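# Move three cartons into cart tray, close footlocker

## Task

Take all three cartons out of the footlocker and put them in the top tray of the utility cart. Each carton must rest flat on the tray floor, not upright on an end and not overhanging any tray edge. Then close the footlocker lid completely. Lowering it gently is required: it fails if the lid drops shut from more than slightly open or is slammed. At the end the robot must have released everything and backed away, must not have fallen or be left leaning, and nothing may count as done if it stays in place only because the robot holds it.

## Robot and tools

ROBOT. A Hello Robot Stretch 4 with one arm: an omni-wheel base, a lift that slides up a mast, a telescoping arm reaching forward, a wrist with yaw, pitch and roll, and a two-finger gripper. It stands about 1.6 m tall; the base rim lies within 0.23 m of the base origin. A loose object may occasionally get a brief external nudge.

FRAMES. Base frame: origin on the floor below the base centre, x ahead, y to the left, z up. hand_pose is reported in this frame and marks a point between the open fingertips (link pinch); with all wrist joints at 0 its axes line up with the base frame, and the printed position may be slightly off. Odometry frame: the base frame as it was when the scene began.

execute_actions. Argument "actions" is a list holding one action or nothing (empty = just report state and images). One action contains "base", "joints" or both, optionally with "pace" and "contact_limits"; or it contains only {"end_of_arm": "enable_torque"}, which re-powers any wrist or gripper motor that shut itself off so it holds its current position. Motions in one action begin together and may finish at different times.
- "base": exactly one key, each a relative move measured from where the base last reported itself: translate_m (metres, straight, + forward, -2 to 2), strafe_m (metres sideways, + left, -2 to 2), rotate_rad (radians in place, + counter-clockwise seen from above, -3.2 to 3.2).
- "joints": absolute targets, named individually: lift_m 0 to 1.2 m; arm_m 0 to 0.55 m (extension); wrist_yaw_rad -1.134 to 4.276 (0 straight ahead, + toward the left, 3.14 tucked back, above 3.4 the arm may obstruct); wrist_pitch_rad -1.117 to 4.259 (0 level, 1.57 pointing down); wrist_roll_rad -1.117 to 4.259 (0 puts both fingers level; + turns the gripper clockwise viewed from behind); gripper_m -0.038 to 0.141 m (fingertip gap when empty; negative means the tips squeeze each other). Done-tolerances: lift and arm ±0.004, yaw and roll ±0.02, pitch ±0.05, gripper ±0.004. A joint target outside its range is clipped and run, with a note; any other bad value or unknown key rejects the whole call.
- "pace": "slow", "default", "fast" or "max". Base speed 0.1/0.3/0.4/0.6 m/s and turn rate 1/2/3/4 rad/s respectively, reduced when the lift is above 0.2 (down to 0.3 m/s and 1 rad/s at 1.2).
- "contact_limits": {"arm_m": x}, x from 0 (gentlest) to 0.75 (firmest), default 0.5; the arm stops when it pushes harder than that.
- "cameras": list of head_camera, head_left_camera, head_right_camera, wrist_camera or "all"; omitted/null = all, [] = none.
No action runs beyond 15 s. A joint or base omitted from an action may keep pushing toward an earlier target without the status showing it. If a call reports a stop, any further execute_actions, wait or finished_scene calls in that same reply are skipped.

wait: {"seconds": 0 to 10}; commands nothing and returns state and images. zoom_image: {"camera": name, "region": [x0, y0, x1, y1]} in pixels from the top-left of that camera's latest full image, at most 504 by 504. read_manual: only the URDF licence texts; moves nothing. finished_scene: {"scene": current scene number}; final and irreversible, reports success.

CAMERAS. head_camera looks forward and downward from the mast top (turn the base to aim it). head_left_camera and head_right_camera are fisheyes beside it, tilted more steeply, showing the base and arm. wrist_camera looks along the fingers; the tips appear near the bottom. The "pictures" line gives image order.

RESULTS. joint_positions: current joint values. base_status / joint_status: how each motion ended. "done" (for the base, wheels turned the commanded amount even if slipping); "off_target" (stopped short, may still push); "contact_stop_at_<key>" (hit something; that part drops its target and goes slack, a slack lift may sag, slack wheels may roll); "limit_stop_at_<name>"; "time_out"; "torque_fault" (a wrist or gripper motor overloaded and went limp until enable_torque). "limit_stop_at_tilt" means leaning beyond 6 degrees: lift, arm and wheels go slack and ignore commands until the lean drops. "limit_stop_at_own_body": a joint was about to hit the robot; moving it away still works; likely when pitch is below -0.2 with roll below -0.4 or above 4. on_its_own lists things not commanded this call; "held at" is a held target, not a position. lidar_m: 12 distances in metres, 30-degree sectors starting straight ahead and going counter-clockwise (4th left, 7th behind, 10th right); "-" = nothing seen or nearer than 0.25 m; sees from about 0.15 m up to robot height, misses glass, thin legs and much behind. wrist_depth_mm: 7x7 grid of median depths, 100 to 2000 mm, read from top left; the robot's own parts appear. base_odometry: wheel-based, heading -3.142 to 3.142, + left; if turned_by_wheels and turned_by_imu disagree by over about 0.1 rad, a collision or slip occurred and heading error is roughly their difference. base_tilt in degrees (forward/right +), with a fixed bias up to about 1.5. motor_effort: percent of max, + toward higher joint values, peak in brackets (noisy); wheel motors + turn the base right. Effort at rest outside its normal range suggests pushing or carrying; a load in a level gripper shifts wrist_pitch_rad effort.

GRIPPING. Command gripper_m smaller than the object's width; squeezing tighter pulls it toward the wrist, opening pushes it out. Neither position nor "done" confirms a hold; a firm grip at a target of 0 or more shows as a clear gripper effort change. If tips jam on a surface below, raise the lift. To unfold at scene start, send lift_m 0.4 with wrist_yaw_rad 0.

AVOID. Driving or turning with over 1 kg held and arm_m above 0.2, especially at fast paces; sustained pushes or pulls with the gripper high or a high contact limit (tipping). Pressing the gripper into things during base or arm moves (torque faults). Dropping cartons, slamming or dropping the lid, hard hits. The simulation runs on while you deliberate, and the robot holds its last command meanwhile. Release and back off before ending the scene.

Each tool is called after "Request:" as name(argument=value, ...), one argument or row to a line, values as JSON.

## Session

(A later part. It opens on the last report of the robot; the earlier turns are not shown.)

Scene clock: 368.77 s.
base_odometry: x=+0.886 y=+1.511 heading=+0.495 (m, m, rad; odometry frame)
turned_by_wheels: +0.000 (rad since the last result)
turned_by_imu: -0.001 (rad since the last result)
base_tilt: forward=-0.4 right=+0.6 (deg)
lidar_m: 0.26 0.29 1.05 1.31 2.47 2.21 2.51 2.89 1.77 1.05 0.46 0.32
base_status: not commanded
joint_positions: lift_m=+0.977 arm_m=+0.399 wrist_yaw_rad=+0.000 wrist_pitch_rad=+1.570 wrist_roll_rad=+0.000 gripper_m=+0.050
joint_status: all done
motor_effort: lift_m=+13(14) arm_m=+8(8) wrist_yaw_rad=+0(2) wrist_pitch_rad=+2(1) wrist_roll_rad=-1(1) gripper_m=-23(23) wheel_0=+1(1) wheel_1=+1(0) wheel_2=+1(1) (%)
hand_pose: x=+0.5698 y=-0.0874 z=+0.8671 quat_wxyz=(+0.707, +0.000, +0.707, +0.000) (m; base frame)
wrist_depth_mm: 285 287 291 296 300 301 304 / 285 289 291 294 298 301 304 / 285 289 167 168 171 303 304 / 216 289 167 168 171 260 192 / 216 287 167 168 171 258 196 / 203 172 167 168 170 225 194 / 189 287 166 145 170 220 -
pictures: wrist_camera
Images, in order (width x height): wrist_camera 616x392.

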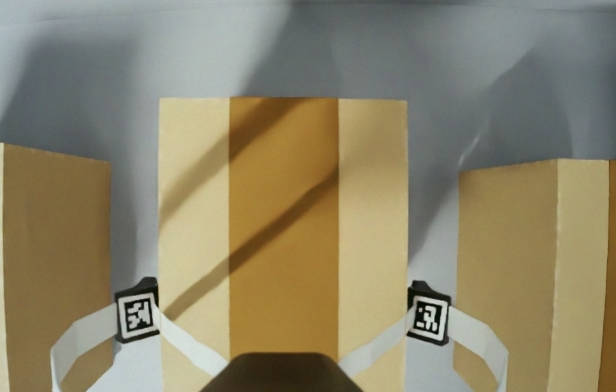

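Request:
execute_actions(
  actions=[
    {"joints":{"gripper_m":0.126}},
  ],
  cameras=["wrist_camera"],
)

Request:
execute_actions(
  actions=[
    {"joints":{"lift_m":1.12}},
  ],
  cameras=["wrist_camera"],
)

Scene clock: 372.70 s.
base_odometry: x=+0.886 y=+1.511 heading=+0.495 (m, m, rad; odometry frame)
turned_by_wheels: +0.000 (rad since the last result)
turned_by_imu: -0.002 (rad since the last result)
base_tilt: forward=-0.4 right=+0.7 (deg)
lidar_m: 0.29 0.30 1.05 1.27 2.47 2.22 2.51 2.88 1.78 1.04 0.45 0.30
base_status: not commanded
joint_positions: lift_m=+0.977 arm_m=+0.399 wrist_yaw_rad=+0.000 wrist_pitch_rad=+1.570 wrist_roll_rad=+0.000 gripper_m=+0.126
joint_status: all done
motor_effort: lift_m=+13(13) arm_m=+8(8) wrist_yaw_rad=+2(3) wrist_pitch_rad=+0(8) wrist_roll_rad=-2(1) gripper_m=+0(22) wheel_0=+0(0) wheel_1=+1(1) wheel_2=+1(1) (%)
hand_pose: x=+0.5696 y=-0.0874 z=+0.8671 quat_wxyz=(+0.707, +0.000, +0.707, +0.000) (m; base frame)
wrist_depth_mm: 287 290 294 297 301 304 307 / 287 290 294 297 301 304 307 / 287 290 177 178 181 304 307 / 216 290 177 178 181 259 191 / 216 282 177 179 181 257 191 / 215 186 177 179 181 225 193 / 214 290 176 144 181 236 -
pictures: wrist_camera
Images, in order (width x height): wrist_camera 616x392.

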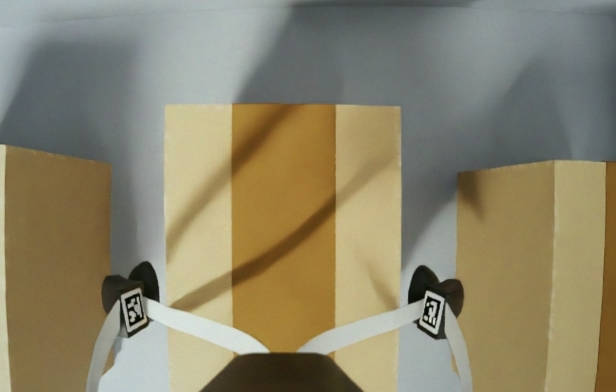

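Scene clock: 374.37 s.
base_odometry: x=+0.886 y=+1.511 heading=+0.495 (m, m, rad; odometry frame)
turned_by_wheels: +0.000 (rad since the last result)
turned_by_imu: -0.001 (rad since the last result)
base_tilt: forward=-0.4 right=+0.7 (deg)
lidar_m: 0.28 0.28 1.04 1.28 2.48 2.21 2.50 2.88 1.74 1.03 0.47 0.30
base_status: not commanded
joint_positions: lift_m=+1.120 arm_m=+0.399 wrist_yaw_rad=+0.000 wrist_pitch_rad=+1.570 wrist_roll_rad=+0.000 gripper_m=+0.126
joint_status: all done
motor_effort: lift_m=+23(24) arm_m=+8(8) wrist_yaw_rad=+2(3) wrist_pitch_rad=+1(1) wrist_roll_rad=-1(0) gripper_m=+0(3) wheel_0=+0(0) wheel_1=+1(1) wheel_2=+1(1) (%)
hand_pose: x=+0.5697 y=-0.0874 z=+1.0093 quat_wxyz=(+0.707, +0.000, +0.707, +0.000) (m; base frame)
wrist_depth_mm: 854 1025 1205 798 634 525 492 / 418 427 433 436 445 449 407 / 424 430 430 436 442 449 424 / 310 330 319 322 439 327 389 / 309 312 319 319 442 329 389 / 309 203 319 319 200 327 392 / 418 430 433 141 445 329 424
pictures: wrist_camera
Images, in order (width x height): wrist_camera 616x392.

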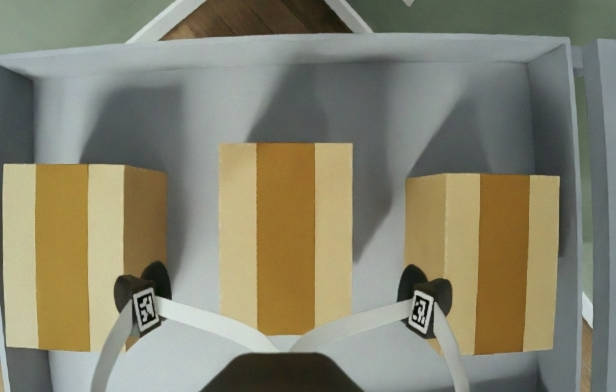

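Request:
execute_actions(
  actions=[
    {"base":{"translate_m":-0.45},"joints":{"arm_m":0.05}},
  ],
  cameras=["head_camera"],
)

Request:
execute_actions(
  actions=[
    {"base":{"rotate_rad":2.905},"joints":{"lift_m":0.6,"gripper_m":0.083},"pace":"fast"},
  ],
  cameras=[],
)

Request:
execute_actions(
  actions=[
    {"base":{"translate_m":1.515},"joints":{"wrist_pitch_rad":0.78},"pace":"fast"},
  ],
  cameras=[],
)

Request:
execute_actions(
  actions=[
    {"base":{"rotate_rad":-0.604},"joints":{"lift_m":0.79},"pace":"fast"},
  ],
)

Scene clock: 381.27 s.
base_odometry: x=+0.490 y=+1.297 heading=+0.495 (m, m, rad; odometry frame)
turned_by_wheels: +0.000 (rad since the last result)
turned_by_imu: -0.002 (rad since the last result)
base_tilt: forward=-0.6 right=+0.6 (deg)
lidar_m: 0.72 1.37 1.39 1.68 2.45 1.84 2.98 2.53 2.27 1.41 1.21 0.77
base_status: done
joint_positions: lift_m=+1.120 arm_m=+0.051 wrist_yaw_rad=+0.000 wrist_pitch_rad=+1.570 wrist_roll_rad=+0.000 gripper_m=+0.126
joint_status: all done
motor_effort: lift_m=+22(23) arm_m=-8(8) wrist_yaw_rad=+1(2) wrist_pitch_rad=+0(1) wrist_roll_rad=-1(0) gripper_m=+0(1) wheel_0=+1(4) wheel_1=+1(4) wheel_2=-2(8) (%)
hand_pose: x=+0.2225 y=-0.0874 z=+1.0094 quat_wxyz=(+0.707, +0.000, +0.707, +0.000) (m; base frame)
wrist_depth_mm: 1205 1205 1205 1255 1255 1281 1229 / 1182 1205 1229 1255 1255 1255 1281 / 1205 1205 1229 1255 1255 1281 1281 / 1205 1205 1205 1229 1255 1281 1308 / 1205 1205 1025 1042 1255 1255 1281 / 1182 202 1008 1025 200 1281 1281 / 1205 1229 1205 142 1255 1281 1281
pictures: head_camera
Images, in order (width x height): head_camera 420x560.

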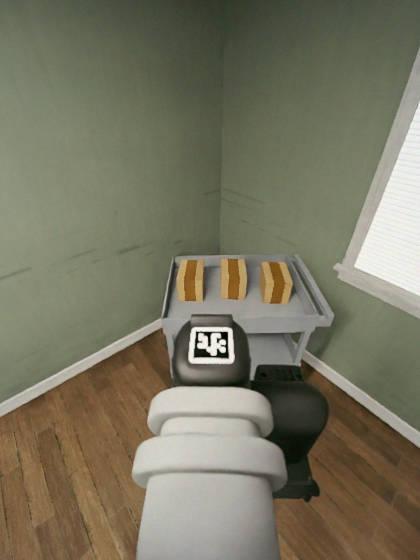

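Scene clock: 384.90 s.
base_odometry: x=+0.490 y=+1.297 heading=-2.883 (m, m, rad; odometry frame)
turned_by_wheels: +2.905 (rad since the last result)
turned_by_imu: +2.908 (rad since the last result)
base_tilt: forward=-0.4 right=+0.7 (deg)
lidar_m: 1.91 2.58 2.55 1.68 1.23 0.92 0.72 0.73 1.40 1.50 2.18 1.85
base_status: done
joint_positions: lift_m=+0.600 arm_m=+0.051 wrist_yaw_rad=+0.000 wrist_pitch_rad=+1.570 wrist_roll_rad=+0.000 gripper_m=+0.083
joint_status: all done
motor_effort: lift_m=+14(20) arm_m=-8(8) wrist_yaw_rad=+1(1) wrist_pitch_rad=+1(0) wrist_roll_rad=-1(2) gripper_m=+0(2) wheel_0=-1(3) wheel_1=+1(4) wheel_2=+0(2) (%)
hand_pose: x=+0.2225 y=-0.0874 z=+0.4900 quat_wxyz=(+0.707, +0.000, +0.707, +0.000) (m; base frame)
wrist_depth_mm: 699 699 707 715 723 732 741 / 691 699 715 715 723 732 741 / 691 699 707 707 723 732 741 / 691 699 707 715 723 741 741 / 691 699 517 715 723 732 741 / 699 496 496 500 200 732 741 / 699 484 492 145 723 732 741
pictures: none
No camera images: the call's "cameras" was empty. Leave "cameras" out to get every camera's image.

Scene clock: 389.97 s.
base_odometry: x=-0.974 y=+0.910 heading=-2.883 (m, m, rad; odometry frame)
turned_by_wheels: +0.000 (rad since the last result)
turned_by_imu: -0.002 (rad since the last result)
base_tilt: forward=-0.5 right=+0.7 (deg)
lidar_m: 0.58 1.88 2.10 1.81 2.55 2.48 2.20 2.31 2.25 1.65 0.58 0.52
base_status: done
joint_positions: lift_m=+0.600 arm_m=+0.051 wrist_yaw_rad=+0.000 wrist_pitch_rad=+0.782 wrist_roll_rad=+0.000 gripper_m=+0.083
joint_status: all done
motor_effort: lift_m=+14(14) arm_m=-8(8) wrist_yaw_rad=+2(1) wrist_pitch_rad=-5(11) wrist_roll_rad=-2(1) gripper_m=-1(3) wheel_0=-1(5) wheel_1=+0(3) wheel_2=+0(10) (%)
hand_pose: x=+0.4269 y=-0.0874 z=+0.5752 quat_wxyz=(+0.925, +0.000, +0.381, +0.000) (m; base frame)
wrist_depth_mm: 1756 1537 1281 1098 946 699 647 / 1499 1499 1397 1229 798 723 668 / 1229 1229 1281 1255 842 750 691 / 1042 1078 1078 809 946 809 732 / 917 931 946 691 931 891 798 / 809 798 798 585 200 831 831 / 741 723 750 145 544 455 759
pictures: none
No camera images: the call's "cameras" was empty. Leave "cameras" out to get every camera's image.

Scene clock: 391.50 s.
base_odometry: x=-0.974 y=+0.910 heading=+2.796 (m, m, rad; odometry frame)
turned_by_wheels: -0.604 (rad since the last result)
turned_by_imu: -0.606 (rad since the last result)
base_tilt: forward=-0.5 right=+0.7 (deg)
lidar_m: 0.54 0.56 1.74 2.45 1.84 2.44 2.49 2.22 2.37 2.27 1.71 0.59
base_status: done
joint_positions: lift_m=+0.790 arm_m=+0.051 wrist_yaw_rad=+0.000 wrist_pitch_rad=+0.782 wrist_roll_rad=+0.000 gripper_m=+0.083
joint_status: all done
motor_effort: lift_m=+22(24) arm_m=-8(7) wrist_yaw_rad=+2(2) wrist_pitch_rad=-4(4) wrist_roll_rad=-1(0) gripper_m=-2(3) wheel_0=-1(6) wheel_1=+1(4) wheel_2=-1(8) (%)
hand_pose: x=+0.4269 y=-0.0874 z=+0.7646 quat_wxyz=(+0.925, +0.000, +0.381, +0.000) (m; base frame)
wrist_depth_mm: 904 809 820 831 854 946 946 / 991 842 866 878 904 1060 1042 / 1118 904 904 917 946 1182 1182 / 1229 946 976 991 1025 1308 1336 / 1138 1008 1098 1138 1118 1182 1229 / 741 842 976 1025 200 854 1078 / 640 621 654 145 676 946 976
pictures: head_camera, head_left_camera, head_right_camera, wrist_camera
Images, in order (width x height): head_camera 420x560, head_left_camera 420x672, head_right_camera 420x672, wrist_camera 616x392.

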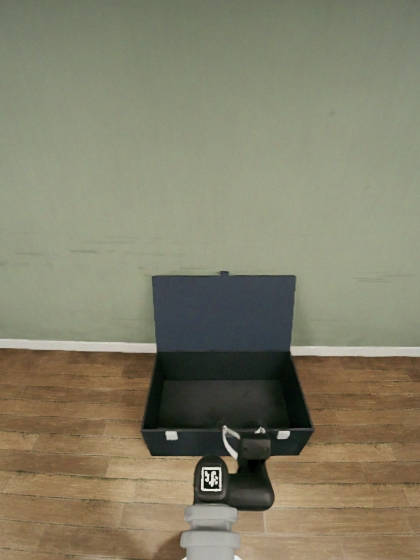

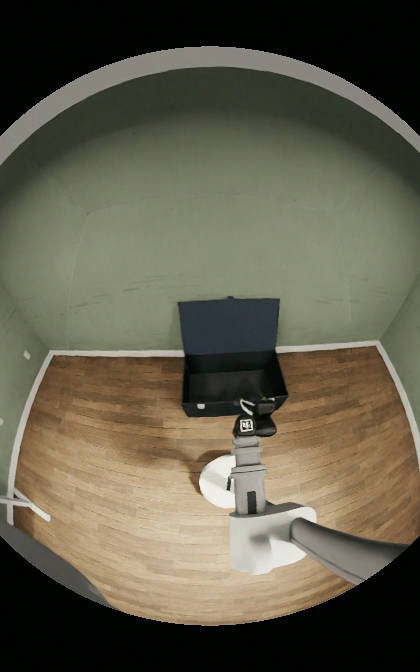

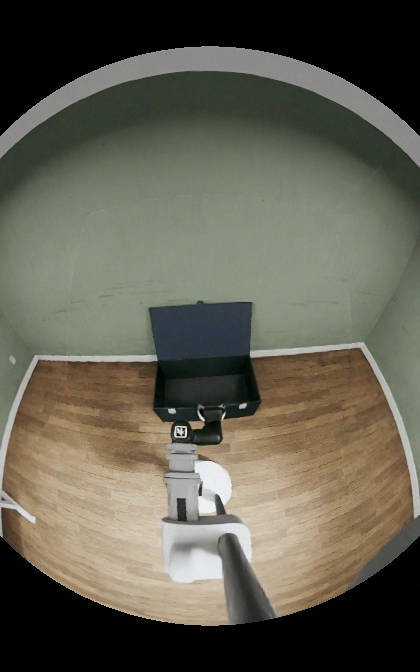

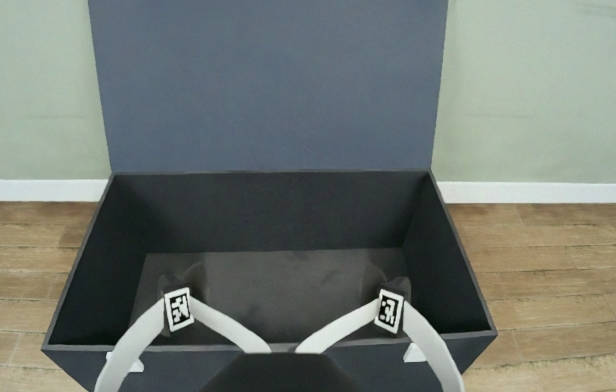

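Request:
execute_actions(
  actions=[
    {"base":{"translate_m":0.29},"joints":{"lift_m":0.84,"arm_m":0.3}},
  ],
  cameras=["wrist_camera","head_camera"],
)

Scene clock: 397.43 s.
base_odometry: x=-1.247 y=+1.008 heading=+2.796 (m, m, rad; odometry frame)
turned_by_wheels: +0.000 (rad since the last result)
turned_by_imu: -0.002 (rad since the last result)
base_tilt: forward=-0.5 right=+0.7 (deg)
lidar_m: 0.25 0.27 0.38 2.43 1.93 2.47 2.80 2.45 2.37 2.25 0.36 0.27
base_status: done
joint_positions: lift_m=+0.840 arm_m=+0.299 wrist_yaw_rad=+0.000 wrist_pitch_rad=+0.782 wrist_roll_rad=+0.000 gripper_m=+0.083
joint_status: all done
motor_effort: lift_m=+22(23) arm_m=+8(10) wrist_yaw_rad=+1(2) wrist_pitch_rad=-4(7) wrist_roll_rad=-1(1) gripper_m=-2(1) wheel_0=+0(5) wheel_1=+0(4) wheel_2=+0(7) (%)
hand_pose: x=+0.6743 y=-0.0874 z=+0.8146 quat_wxyz=(+0.925, +0.000, +0.381, +0.000) (m; base frame)
wrist_depth_mm: 389 392 397 402 404 404 407 / 430 433 442 445 449 449 449 / 427 436 442 452 462 469 484 / 445 449 459 466 480 484 500 / 469 477 488 496 504 517 683 / 500 496 504 521 200 554 878 / 530 535 544 144 574 591 991
pictures: head_camera, wrist_camera
Images, in order (width x height): head_camera 420x560, wrist_camera 616x392.

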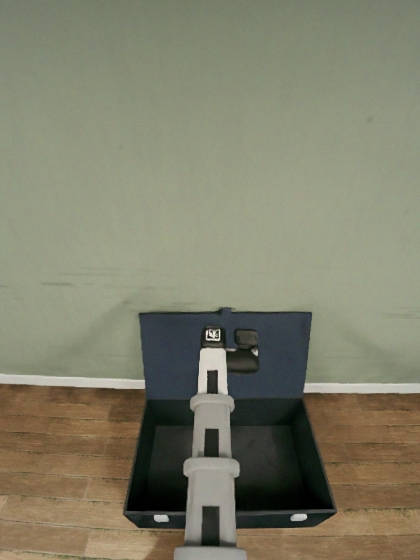

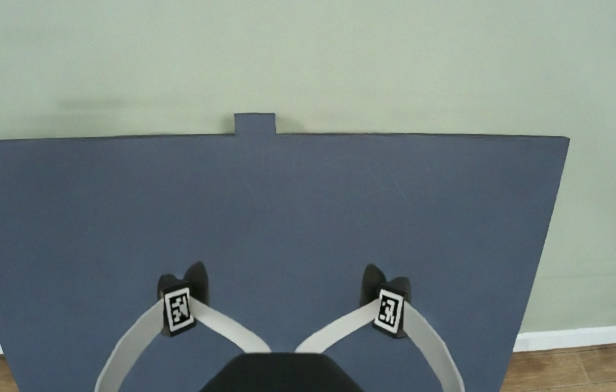

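Request:
execute_actions(
  actions=[
    {"base":{"strafe_m":0.04},"joints":{"arm_m":0.46},"pace":"slow"},
  ],
  cameras=["wrist_camera"],
)

Scene clock: 402.43 s.
base_odometry: x=-1.261 y=+0.971 heading=+2.796 (m, m, rad; odometry frame)
turned_by_wheels: +0.000 (rad since the last result)
turned_by_imu: -0.002 (rad since the last result)
base_tilt: forward=-0.4 right=+0.7 (deg)
lidar_m: 0.26 0.28 0.35 2.42 1.92 2.38 2.77 2.47 2.40 2.29 0.39 0.26
base_status: done
joint_positions: lift_m=+0.840 arm_m=+0.459 wrist_yaw_rad=+0.000 wrist_pitch_rad=+0.782 wrist_roll_rad=+0.000 gripper_m=+0.083
joint_status: all done
motor_effort: lift_m=+22(22) arm_m=+8(8) wrist_yaw_rad=+1(1) wrist_pitch_rad=-4(5) wrist_roll_rad=-1(0) gripper_m=-1(2) wheel_0=+0(5) wheel_1=+1(7) wheel_2=-1(2) (%)
hand_pose: x=+0.8342 y=-0.0874 z=+0.8146 quat_wxyz=(+0.925, +0.000, +0.381, +0.000) (m; base frame)
wrist_depth_mm: 236 236 240 243 244 244 247 / 258 263 266 268 271 272 272 / 293 297 301 304 306 309 310 / 338 340 345 349 351 355 359 / 319 322 329 332 343 345 353 / 330 329 332 345 200 366 373 / 351 351 359 144 379 387 399
pictures: wrist_camera
Images, in order (width x height): wrist_camera 616x392.

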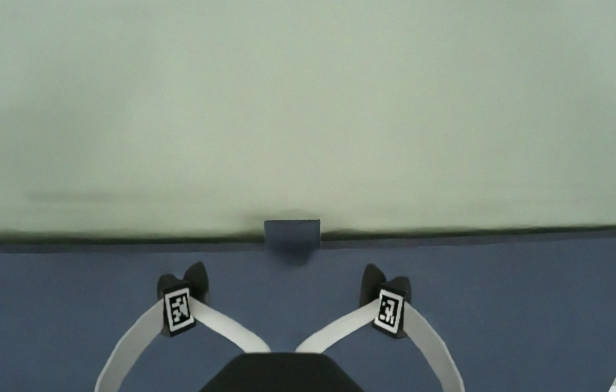

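Request:
execute_actions(
  actions=[
    {"base":{"strafe_m":-0.005},"joints":{"arm_m":0.51,"lift_m":0.795},"pace":"slow"},
  ],
  cameras=["wrist_camera","head_right_camera"],
)

Scene clock: 406.73 s.
base_odometry: x=-1.259 y=+0.975 heading=+2.796 (m, m, rad; odometry frame)
turned_by_wheels: +0.000 (rad since the last result)
turned_by_imu: -0.002 (rad since the last result)
base_tilt: forward=-0.5 right=+0.7 (deg)
lidar_m: 0.25 0.28 0.37 2.41 1.93 2.39 2.80 2.46 2.41 2.31 0.41 0.26
base_status: done
joint_positions: lift_m=+0.795 arm_m=+0.509 wrist_yaw_rad=+0.000 wrist_pitch_rad=+0.782 wrist_roll_rad=+0.000 gripper_m=+0.083
joint_status: all done
motor_effort: lift_m=+13(22) arm_m=+8(11) wrist_yaw_rad=+0(1) wrist_pitch_rad=-4(6) wrist_roll_rad=-1(1) gripper_m=-3(0) wheel_0=+1(5) wheel_1=-2(3) wheel_2=+0(2) (%)
hand_pose: x=+0.8842 y=-0.0874 z=+0.7704 quat_wxyz=(+0.925, +0.000, +0.381, +0.000) (m; base frame)
wrist_depth_mm: 187 188 191 193 194 195 - / 206 209 212 214 216 216 216 / 233 236 239 242 244 246 246 / 267 271 273 277 279 283 286 / 294 297 298 260 307 283 283 / 257 256 258 270 200 283 290 / 272 273 278 145 294 303 310
pictures: head_right_camera, wrist_camera
Images, in order (width x height): head_right_camera 420x672, wrist_camera 616x392.

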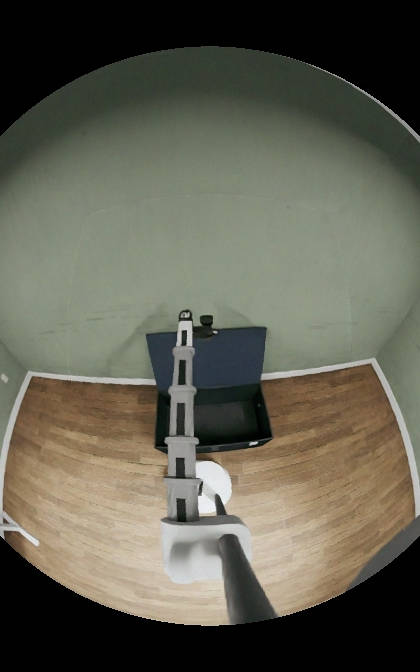

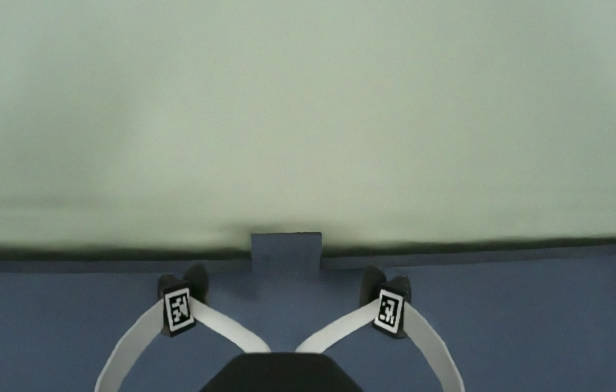

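Request:
execute_actions(
  actions=[
    {"joints":{"arm_m":0.532,"lift_m":0.793},"pace":"slow"},
  ],
  cameras=["wrist_camera"],
)

Scene clock: 418.97 s.
base_odometry: x=-1.259 y=+0.975 heading=+2.796 (m, m, rad; odometry frame)
turned_by_wheels: +0.000 (rad since the last result)
turned_by_imu: -0.002 (rad since the last result)
base_tilt: forward=-0.5 right=+0.8 (deg)
lidar_m: 0.25 0.26 0.37 2.40 1.93 2.36 2.77 2.45 2.42 2.30 0.40 0.25
base_status: not commanded
joint_positions: lift_m=+0.793 arm_m=+0.530 wrist_yaw_rad=+0.000 wrist_pitch_rad=+0.782 wrist_roll_rad=+0.000 gripper_m=+0.083
joint_status: all done
motor_effort: lift_m=+13(13) arm_m=+9(10) wrist_yaw_rad=+1(1) wrist_pitch_rad=-3(4) wrist_roll_rad=-2(2) gripper_m=-2(0) wheel_0=+1(1) wheel_1=-2(2) wheel_2=+0(0) (%)
hand_pose: x=+0.9062 y=-0.0874 z=+0.7684 quat_wxyz=(+0.925, +0.000, +0.381, +0.000) (m; base frame)
wrist_depth_mm: 166 167 170 172 173 173 - / 182 186 188 190 191 191 195 / 206 209 212 214 216 217 219 / 237 240 243 246 249 251 253 / 279 282 277 276 290 296 291 / 236 237 237 246 200 258 263 / 247 248 253 144 267 274 282
pictures: wrist_camera
Images, in order (width x height): wrist_camera 616x392.

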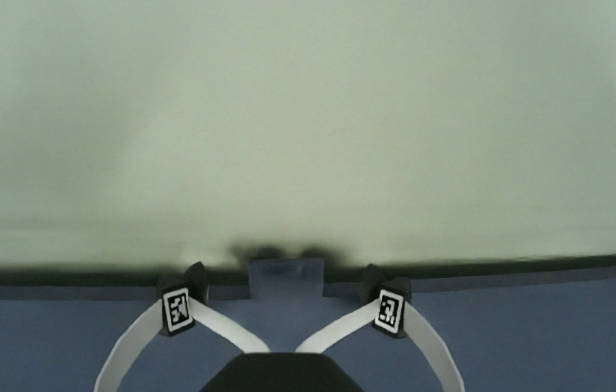

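Request:
execute_actions(
  actions=[
    {"joints":{"arm_m":0.541,"lift_m":0.801},"pace":"slow"},
  ],
  cameras=["wrist_camera"],
)

Request:
execute_actions(
  actions=[
    {"joints":{"gripper_m":0.045},"pace":"slow"},
  ],
  cameras=["wrist_camera"],
)

Scene clock: 422.97 s.
base_odometry: x=-1.259 y=+0.975 heading=+2.796 (m, m, rad; odometry frame)
turned_by_wheels: +0.000 (rad since the last result)
turned_by_imu: -0.002 (rad since the last result)
base_tilt: forward=-0.3 right=+0.7 (deg)
lidar_m: 0.26 0.26 0.37 2.41 1.93 2.40 2.80 2.44 2.40 2.30 0.40 0.25
base_status: not commanded
joint_positions: lift_m=+0.801 arm_m=+0.540 wrist_yaw_rad=+0.000 wrist_pitch_rad=+0.782 wrist_roll_rad=+0.000 gripper_m=+0.083
joint_status: all done
motor_effort: lift_m=+23(23) arm_m=+8(8) wrist_yaw_rad=+0(1) wrist_pitch_rad=-6(4) wrist_roll_rad=-1(1) gripper_m=-1(2) wheel_0=+1(1) wheel_1=-2(2) wheel_2=+0(0) (%)
hand_pose: x=+0.9152 y=-0.0874 z=+0.7756 quat_wxyz=(+0.925, +0.000, +0.381, +0.000) (m; base frame)
wrist_depth_mm: 157 158 161 163 163 164 - / 173 176 178 180 181 181 182 / 196 198 201 204 205 206 207 / 225 228 230 232 236 238 240 / 265 267 270 272 274 282 286 / 239 236 230 239 200 258 259 / 240 241 246 145 259 267 273
pictures: wrist_camera
Images, in order (width x height): wrist_camera 616x392.

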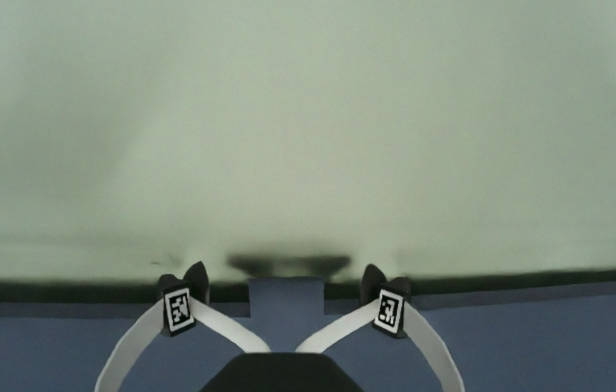

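Scene clock: 424.73 s.
base_odometry: x=-1.259 y=+0.975 heading=+2.796 (m, m, rad; odometry frame)
turned_by_wheels: +0.000 (rad since the last result)
turned_by_imu: -0.001 (rad since the last result)
base_tilt: forward=-0.4 right=+0.7 (deg)
lidar_m: 0.26 0.26 0.37 2.40 1.91 2.43 2.79 2.46 2.40 2.30 0.39 0.26
base_status: not commanded
joint_positions: lift_m=+0.801 arm_m=+0.540 wrist_yaw_rad=+0.000 wrist_pitch_rad=+0.782 wrist_roll_rad=+0.000 gripper_m=+0.045
joint_status: all done
motor_effort: lift_m=+23(23) arm_m=+8(8) wrist_yaw_rad=+1(0) wrist_pitch_rad=-4(3) wrist_roll_rad=-1(2) gripper_m=-4(5) wheel_0=+0(1) wheel_1=-2(2) wheel_2=+0(0) (%)
hand_pose: x=+0.9152 y=-0.0874 z=+0.7756 quat_wxyz=(+0.925, +0.000, +0.381, +0.000) (m; base frame)
wrist_depth_mm: 158 158 161 162 163 163 - / 173 175 178 180 181 182 182 / 196 198 201 203 205 207 207 / 225 228 230 233 235 237 239 / 265 267 270 272 276 281 286 / 239 243 196 234 249 257 259 / 240 238 246 149 257 268 273
pictures: wrist_camera
Images, in order (width x height): wrist_camera 616x392.

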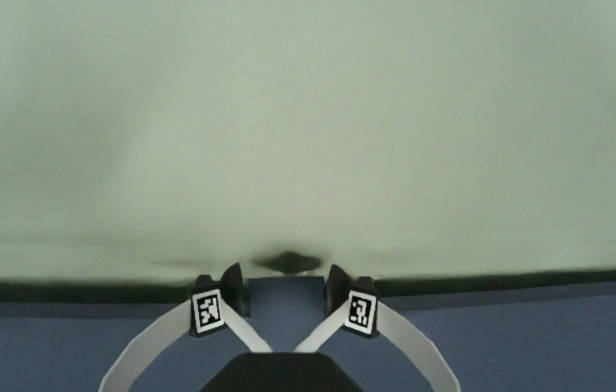

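Request:
execute_actions(
  actions=[
    {"joints":{"gripper_m":-0.025},"pace":"slow"},
  ],
  cameras=["wrist_camera","head_left_camera"],
)

Scene clock: 429.53 s.
base_odometry: x=-1.259 y=+0.975 heading=+2.796 (m, m, rad; odometry frame)
turned_by_wheels: +0.000 (rad since the last result)
turned_by_imu: -0.002 (rad since the last result)
base_tilt: forward=-0.4 right=+0.7 (deg)
lidar_m: 0.25 0.26 0.37 2.41 1.93 2.39 2.77 2.47 2.38 2.31 0.39 0.28
base_status: not commanded
joint_positions: lift_m=+0.801 arm_m=+0.540 wrist_yaw_rad=+0.000 wrist_pitch_rad=+0.787 wrist_roll_rad=+0.000 gripper_m=-0.024
joint_status: all done
motor_effort: lift_m=+23(23) arm_m=+7(8) wrist_yaw_rad=+2(2) wrist_pitch_rad=-19(19) wrist_roll_rad=+0(1) gripper_m=-22(24) wheel_0=+1(1) wheel_1=-2(2) wheel_2=+0(0) (%)
hand_pose: x=+0.9142 y=-0.0874 z=+0.7745 quat_wxyz=(+0.924, +0.000, +0.383, +0.000) (m; base frame)
wrist_depth_mm: 158 159 162 163 164 165 - / 174 177 179 181 182 183 183 / 198 200 203 205 207 208 209 / 228 229 233 236 238 241 243 / 268 271 272 276 281 286 291 / 231 301 195 223 181 244 249 / 224 230 232 147 247 250 260
pictures: head_left_camera, wrist_camera
Images, in order (width x height): head_left_camera 420x672, wrist_camera 616x392.

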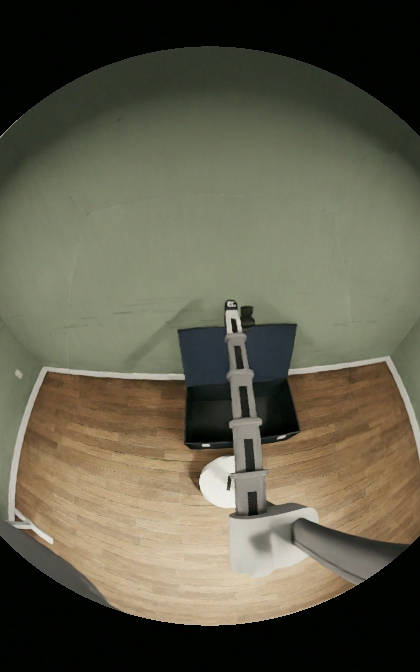

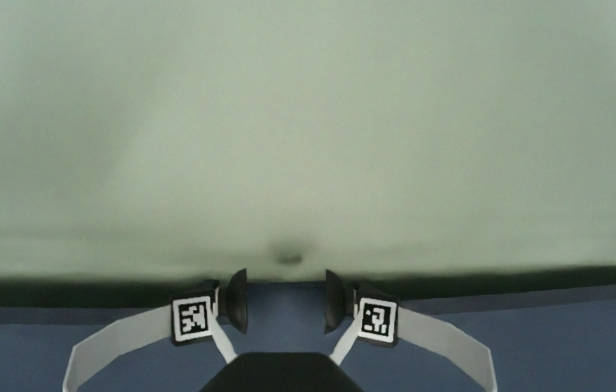

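Request:
execute_actions(
  actions=[
    {"joints":{"arm_m":0.507,"lift_m":0.837,"wrist_pitch_rad":0.88},"pace":"slow"},
  ],
  cameras=["wrist_camera"],
)

Request:
execute_actions(
  actions=[
    {"joints":{"arm_m":0.465,"lift_m":0.866,"wrist_pitch_rad":0.98},"pace":"slow"},
  ],
  cameras=["wrist_camera","head_left_camera"],
)

Scene clock: 442.80 s.
base_odometry: x=-1.259 y=+0.975 heading=+2.796 (m, m, rad; odometry frame)
turned_by_wheels: +0.000 (rad since the last result)
turned_by_imu: -0.002 (rad since the last result)
base_tilt: forward=-0.5 right=+0.7 (deg)
lidar_m: 0.26 0.26 0.39 2.42 1.92 2.41 2.80 2.41 2.40 2.30 0.41 0.25
base_status: not commanded
joint_positions: lift_m=+0.836 arm_m=+0.508 wrist_yaw_rad=-0.001 wrist_pitch_rad=+0.886 wrist_roll_rad=+0.000 gripper_m=-0.024
joint_status: all done
motor_effort: lift_m=+26(27) arm_m=-8(10) wrist_yaw_rad=+4(3) wrist_pitch_rad=-17(40) wrist_roll_rad=-1(1) gripper_m=-29(24) wheel_0=+0(1) wheel_1=-2(2) wheel_2=-1(1) (%)
hand_pose: x=+0.8617 y=-0.0876 z=+0.7910 quat_wxyz=(+0.903, +0.000, +0.429, +0.000) (m; base frame)
wrist_depth_mm: 198 200 203 205 206 206 208 / 221 225 228 231 232 233 233 / 256 260 264 267 268 271 272 / 304 307 312 317 319 322 327 / 375 377 379 384 389 399 407 / 229 232 196 226 181 247 254 / 238 246 246 146 270 270 289
pictures: wrist_camera
Images, in order (width x height): wrist_camera 616x392.

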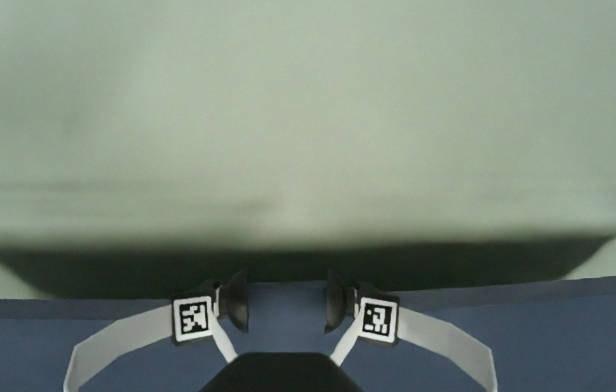

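Scene clock: 444.37 s.
base_odometry: x=-1.259 y=+0.975 heading=+2.795 (m, m, rad; odometry frame)
turned_by_wheels: +0.000 (rad since the last result)
turned_by_imu: -0.001 (rad since the last result)
base_tilt: forward=-0.4 right=+0.7 (deg)
lidar_m: 0.26 0.29 0.38 2.39 1.93 2.40 2.81 2.45 2.40 2.30 0.40 0.27
base_status: not commanded
joint_positions: lift_m=+0.865 arm_m=+0.466 wrist_yaw_rad=-0.001 wrist_pitch_rad=+0.985 wrist_roll_rad=+0.000 gripper_m=-0.024
joint_status: all done
motor_effort: lift_m=+25(26) arm_m=-8(9) wrist_yaw_rad=+5(5) wrist_pitch_rad=-15(32) wrist_roll_rad=+0(0) gripper_m=-25(27) wheel_0=-2(2) wheel_1=-2(2) wheel_2=-1(1) (%)
hand_pose: x=+0.7968 y=-0.0876 z=+0.8032 quat_wxyz=(+0.881, +0.000, +0.473, -0.001) (m; base frame)
wrist_depth_mm: 257 258 264 265 267 266 270 / 291 297 303 304 307 307 306 / 347 351 357 362 364 366 368 / 424 433 439 442 449 452 459 / 549 559 559 564 580 591 574 / 233 234 196 225 181 253 270 / 272 285 282 144 329 317 384
pictures: head_left_camera, wrist_camera
Images, in order (width x height): head_left_camera 420x672, wrist_camera 616x392.

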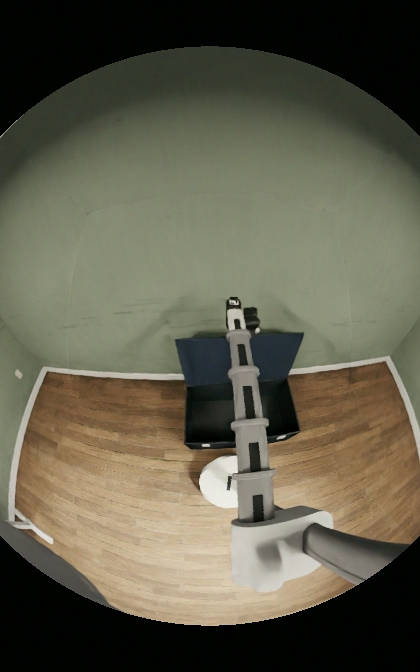

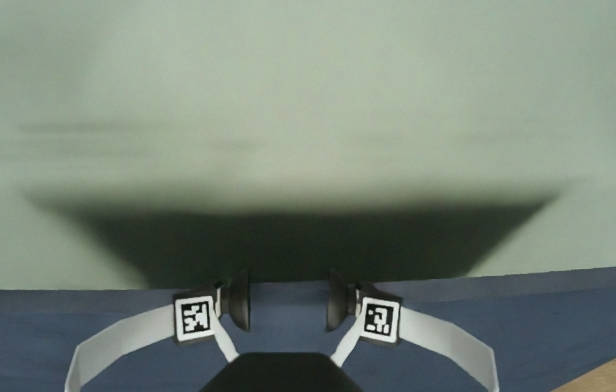

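Working well.

Request:
execute_actions(
  actions=[
    {"joints":{"arm_m":0.43,"lift_m":0.882,"wrist_pitch_rad":1.07},"pace":"slow"},
  ],
  cameras=["wrist_camera"],
)

Request:
execute_actions(
  actions=[
    {"joints":{"arm_m":0.395,"lift_m":0.890,"wrist_pitch_rad":1.18},"pace":"slow"},
  ],
  cameras=["wrist_camera"],
)

Request:
execute_actions(
  actions=[
    {"joints":{"arm_m":0.367,"lift_m":0.887,"wrist_pitch_rad":1.28},"pace":"slow"},
  ],
  cameras=["wrist_camera","head_left_camera"],
)

Scene clock: 447.87 s.
base_odometry: x=-1.259 y=+0.975 heading=+2.795 (m, m, rad; odometry frame)
turned_by_wheels: +0.000 (rad since the last result)
turned_by_imu: -0.002 (rad since the last result)
base_tilt: forward=-0.3 right=+0.6 (deg)
lidar_m: 0.25 0.25 0.37 2.42 1.92 2.40 2.80 2.47 2.37 2.29 0.39 0.25
base_status: not commanded
joint_positions: lift_m=+0.881 arm_m=+0.431 wrist_yaw_rad=-0.001 wrist_pitch_rad=+1.073 wrist_roll_rad=+0.000 gripper_m=-0.024
joint_status: all done
motor_effort: lift_m=+25(26) arm_m=-8(10) wrist_yaw_rad=+6(5) wrist_pitch_rad=-8(15) wrist_roll_rad=-1(1) gripper_m=-22(24) wheel_0=-2(2) wheel_1=-2(2) wheel_2=-2(2) (%)
hand_pose: x=+0.7400 y=-0.0876 z=+0.8062 quat_wxyz=(+0.860, +0.000, +0.511, -0.001) (m; base frame)
wrist_depth_mm: 317 319 325 327 327 327 330 / 366 370 377 382 384 384 384 / 449 455 459 466 469 473 473 / 569 580 585 591 597 609 615 / 798 798 798 809 778 788 809 / 235 236 196 228 183 291 340 / 394 439 410 142 627 559 976
pictures: wrist_camera
Images, in order (width x height): wrist_camera 616x392.

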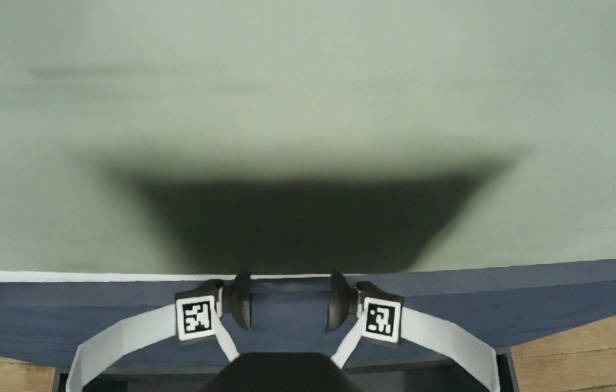

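Scene clock: 449.33 s.
base_odometry: x=-1.259 y=+0.975 heading=+2.795 (m, m, rad; odometry frame)
turned_by_wheels: +0.000 (rad since the last result)
turned_by_imu: -0.001 (rad since the last result)
base_tilt: forward=-0.4 right=+0.8 (deg)
lidar_m: 0.26 0.28 0.37 2.41 1.92 2.40 2.79 2.45 2.39 2.29 0.41 0.27
base_status: not commanded
joint_positions: lift_m=+0.890 arm_m=+0.396 wrist_yaw_rad=-0.002 wrist_pitch_rad=+1.180 wrist_roll_rad=+0.000 gripper_m=-0.024
joint_status: all done
motor_effort: lift_m=+21(26) arm_m=-8(7) wrist_yaw_rad=+6(7) wrist_pitch_rad=-2(4) wrist_roll_rad=+0(1) gripper_m=-26(24) wheel_0=-3(3) wheel_1=-2(2) wheel_2=-2(3) (%)
hand_pose: x=+0.6770 y=-0.0876 z=+0.8011 quat_wxyz=(+0.831, +0.000, +0.557, -0.001) (m; base frame)
wrist_depth_mm: 397 399 407 410 410 410 413 / 469 477 484 492 496 492 484 / 603 609 615 627 627 627 627 / 820 831 842 842 854 866 878 / 1008 1008 1025 1042 1042 1078 1078 / 640 235 194 676 181 759 1025 / 904 831 917 138 931 399 976
pictures: wrist_camera
Images, in order (width x height): wrist_camera 616x392.

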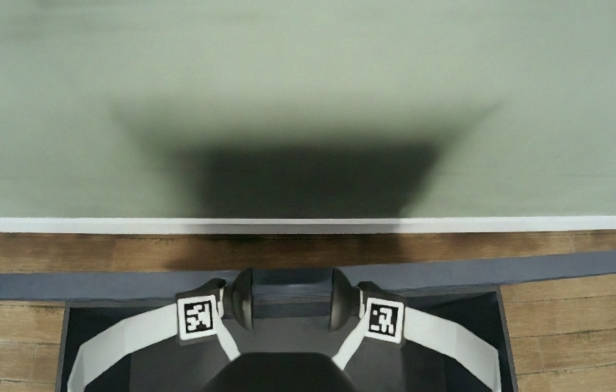

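Scene clock: 450.67 s.
base_odometry: x=-1.259 y=+0.975 heading=+2.795 (m, m, rad; odometry frame)
turned_by_wheels: +0.000 (rad since the last result)
turned_by_imu: -0.001 (rad since the last result)
base_tilt: forward=-0.5 right=+0.7 (deg)
lidar_m: 0.25 0.25 0.37 2.42 1.93 2.39 2.80 2.46 2.39 2.31 0.38 0.25
base_status: not commanded
joint_positions: lift_m=+0.888 arm_m=+0.368 wrist_yaw_rad=-0.002 wrist_pitch_rad=+1.280 wrist_roll_rad=+0.000 gripper_m=-0.024
joint_status: all done
motor_effort: lift_m=+12(21) arm_m=-8(6) wrist_yaw_rad=+9(8) wrist_pitch_rad=+0(9) wrist_roll_rad=-2(1) gripper_m=-21(24) wheel_0=-3(3) wheel_1=-2(3) wheel_2=-3(4) (%)
hand_pose: x=+0.6216 y=-0.0876 z=+0.7893 quat_wxyz=(+0.802, +0.001, +0.597, -0.001) (m; base frame)
wrist_depth_mm: 488 492 500 500 500 500 504 / 591 603 615 621 627 621 621 / 788 809 831 831 831 831 842 / 1025 1025 1042 1060 1060 1078 1098 / 336 329 315 296 274 257 362 / 691 715 195 946 181 798 1008 / 891 820 917 134 931 399 976
pictures: head_left_camera, wrist_camera
Images, in order (width x height): head_left_camera 420x672, wrist_camera 616x392.

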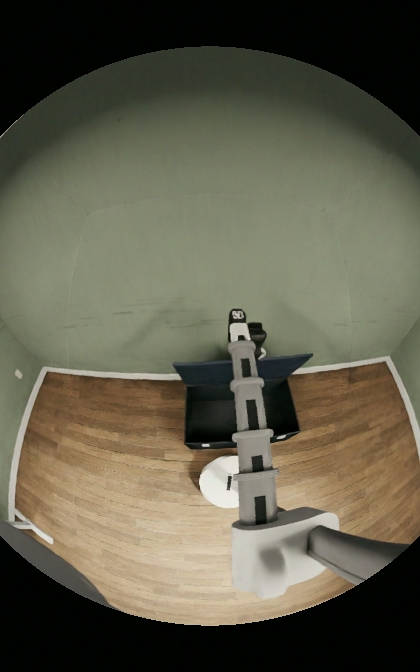

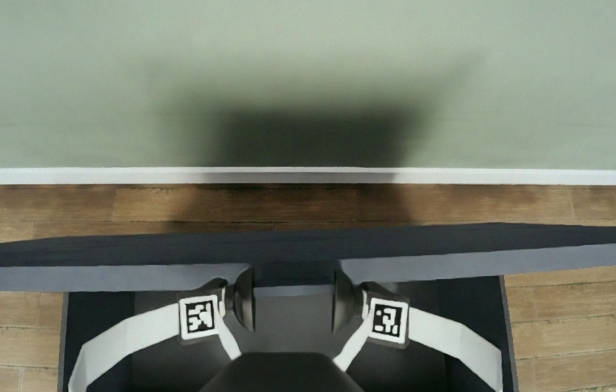

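Request:
execute_actions(
  actions=[
    {"joints":{"arm_m":0.344,"lift_m":0.874,"wrist_pitch_rad":1.38},"pace":"slow"},
  ],
  cameras=["wrist_camera"],
)

Request:
execute_actions(
  actions=[
    {"joints":{"arm_m":0.318,"lift_m":0.850,"wrist_pitch_rad":1.49},"pace":"slow"},
  ],
  cameras=["wrist_camera","head_left_camera"],
)

Scene clock: 454.57 s.
base_odometry: x=-1.259 y=+0.975 heading=+2.795 (m, m, rad; odometry frame)
turned_by_wheels: +0.000 (rad since the last result)
turned_by_imu: -0.002 (rad since the last result)
base_tilt: forward=-0.4 right=+0.7 (deg)
lidar_m: 0.26 0.27 0.35 2.41 1.93 2.38 2.79 2.46 2.39 2.30 0.41 0.25
base_status: not commanded
joint_positions: lift_m=+0.875 arm_m=+0.345 wrist_yaw_rad=-0.003 wrist_pitch_rad=+1.383 wrist_roll_rad=+0.000 gripper_m=-0.024
joint_status: all done
motor_effort: lift_m=+10(12) arm_m=-7(8) wrist_yaw_rad=+9(12) wrist_pitch_rad=-8(13) wrist_roll_rad=-3(1) gripper_m=-22(23) wheel_0=-3(3) wheel_1=-2(3) wheel_2=-5(5) (%)
hand_pose: x=+0.5696 y=-0.0876 z=+0.7694 quat_wxyz=(+0.770, +0.001, +0.638, -0.001) (m; base frame)
wrist_depth_mm: 603 609 615 627 627 621 621 / 759 788 798 809 798 798 788 / 1008 1008 1025 1025 1042 1060 1078 / 477 466 452 442 430 418 413 / 247 248 246 244 241 257 266 / 676 723 193 931 197 750 991 / 904 778 904 127 931 654 976
pictures: wrist_camera
Images, in order (width x height): wrist_camera 616x392.

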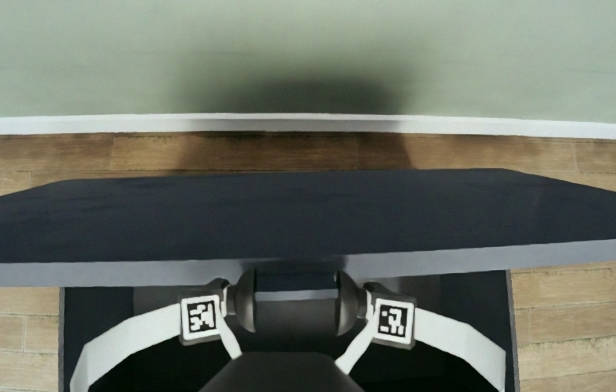

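Scene clock: 455.87 s.
base_odometry: x=-1.259 y=+0.975 heading=+2.795 (m, m, rad; odometry frame)
turned_by_wheels: +0.000 (rad since the last result)
turned_by_imu: -0.001 (rad since the last result)
base_tilt: forward=-0.6 right=+0.7 (deg)
lidar_m: 0.26 0.27 0.39 2.40 1.94 2.43 2.79 2.46 2.39 2.31 0.41 0.26
base_status: not commanded
joint_positions: lift_m=+0.851 arm_m=+0.319 wrist_yaw_rad=-0.004 wrist_pitch_rad=+1.497 wrist_roll_rad=+0.000 gripper_m=-0.024
joint_status: all done
motor_effort: lift_m=+10(13) arm_m=-6(7) wrist_yaw_rad=+12(14) wrist_pitch_rad=-19(32) wrist_roll_rad=-1(1) gripper_m=-19(23) wheel_0=-4(3) wheel_1=-2(2) wheel_2=-6(6) (%)
hand_pose: x=+0.5110 y=-0.0875 z=+0.7412 quat_wxyz=(+0.733, +0.001, +0.681, -0.001) (m; base frame)
wrist_depth_mm: 798 809 820 831 831 820 820 / 960 960 976 1008 1008 1008 1042 / 462 452 445 445 445 445 452 / 306 306 304 304 303 303 301 / 229 230 231 232 241 241 991 / 668 768 193 891 196 759 991 / 661 634 661 430 640 640 976
pictures: head_left_camera, wrist_camera
Images, in order (width x height): head_left_camera 420x672, wrist_camera 616x392.

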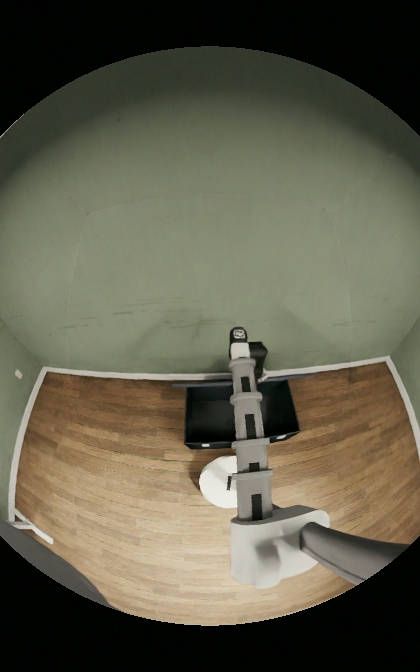

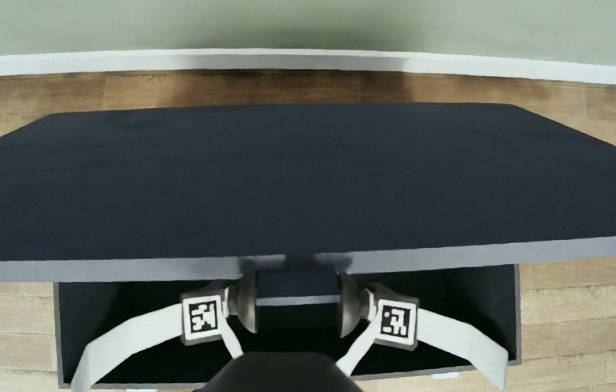

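Request:
execute_actions(
  actions=[
    {"base":{"strafe_m":-0.007},"joints":{"arm_m":0.303,"lift_m":0.830,"wrist_pitch_rad":1.56},"pace":"slow"},
  ],
  cameras=["wrist_camera"],
)

Request:
execute_actions(
  actions=[
    {"joints":{"arm_m":0.272,"lift_m":0.805},"pace":"slow"},
  ],
  cameras=["wrist_camera","head_left_camera"],
)

Scene clock: 461.30 s.
base_odometry: x=-1.256 y=+0.982 heading=+2.795 (m, m, rad; odometry frame)
turned_by_wheels: +0.000 (rad since the last result)
turned_by_imu: -0.002 (rad since the last result)
base_tilt: forward=-0.5 right=+0.8 (deg)
lidar_m: 0.25 0.28 0.38 2.42 1.92 2.41 2.80 2.46 2.38 2.29 0.39 0.26
base_status: done
joint_positions: lift_m=+0.831 arm_m=+0.304 wrist_yaw_rad=-0.003 wrist_pitch_rad=+1.569 wrist_roll_rad=+0.000 gripper_m=-0.024
joint_status: all done
on_its_own: wrist_pitch_rad is at rest, and its effort (-26) is outside its rest range (-23 to +23)
motor_effort: lift_m=+10(13) arm_m=-6(10) wrist_yaw_rad=+10(11) wrist_pitch_rad=-26(28) wrist_roll_rad=-1(1) gripper_m=-23(25) wheel_0=+1(4) wheel_1=+1(5) wheel_2=-4(12) (%)
hand_pose: x=+0.4752 y=-0.0874 z=+0.7204 quat_wxyz=(+0.708, +0.001, +0.706, -0.001) (m; base frame)
wrist_depth_mm: 904 917 931 946 960 946 960 / 504 492 484 484 492 500 512 / 353 351 349 347 351 353 357 / 273 273 274 274 274 276 276 / 225 229 231 231 236 242 976 / 676 732 196 218 184 676 976 / 917 621 676 131 960 960 991
pictures: wrist_camera
Images, in order (width x height): wrist_camera 616x392.

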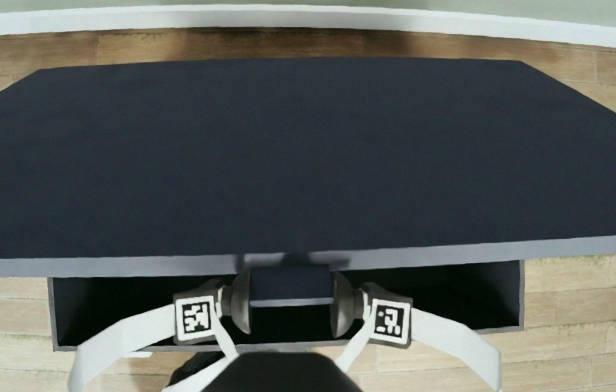

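Scene clock: 462.70 s.
base_odometry: x=-1.256 y=+0.982 heading=+2.794 (m, m, rad; odometry frame)
turned_by_wheels: +0.000 (rad since the last result)
turned_by_imu: -0.001 (rad since the last result)
base_tilt: forward=-0.5 right=+0.8 (deg)
lidar_m: 0.27 0.27 0.38 2.42 1.95 2.41 2.79 2.45 2.40 2.28 0.41 0.26
base_status: not commanded
joint_positions: lift_m=+0.805 arm_m=+0.273 wrist_yaw_rad=+0.000 wrist_pitch_rad=+1.561 wrist_roll_rad=+0.000 gripper_m=-0.024
joint_status: all done
motor_effort: lift_m=+14(14) arm_m=-8(9) wrist_yaw_rad=+2(15) wrist_pitch_rad=-1(49) wrist_roll_rad=-1(1) gripper_m=-24(24) wheel_0=-1(1) wheel_1=+1(1) wheel_2=-5(6) (%)
hand_pose: x=+0.4472 y=-0.0874 z=+0.6950 quat_wxyz=(+0.711, +0.000, +0.704, +0.000) (m; base frame)
wrist_depth_mm: 891 891 741 750 750 917 946 / 430 424 421 421 424 436 449 / 327 325 324 327 329 332 336 / 264 265 265 267 268 270 271 / 221 224 224 226 234 234 242 / 627 732 196 219 180 668 946 / 891 831 699 132 931 931 946
pictures: head_left_camera, wrist_camera
Images, in order (width x height): head_left_camera 420x672, wrist_camera 616x392.

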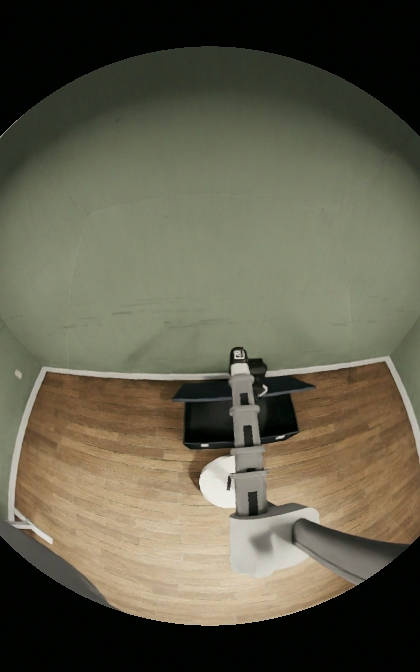

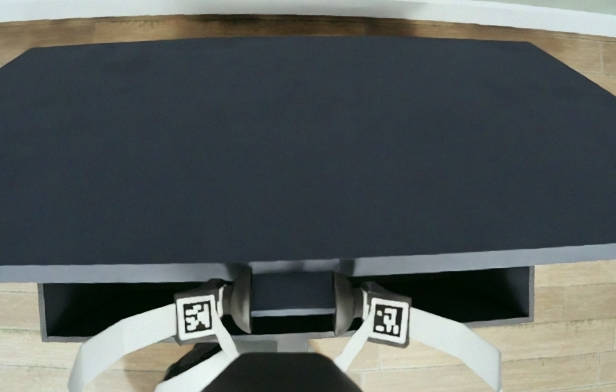

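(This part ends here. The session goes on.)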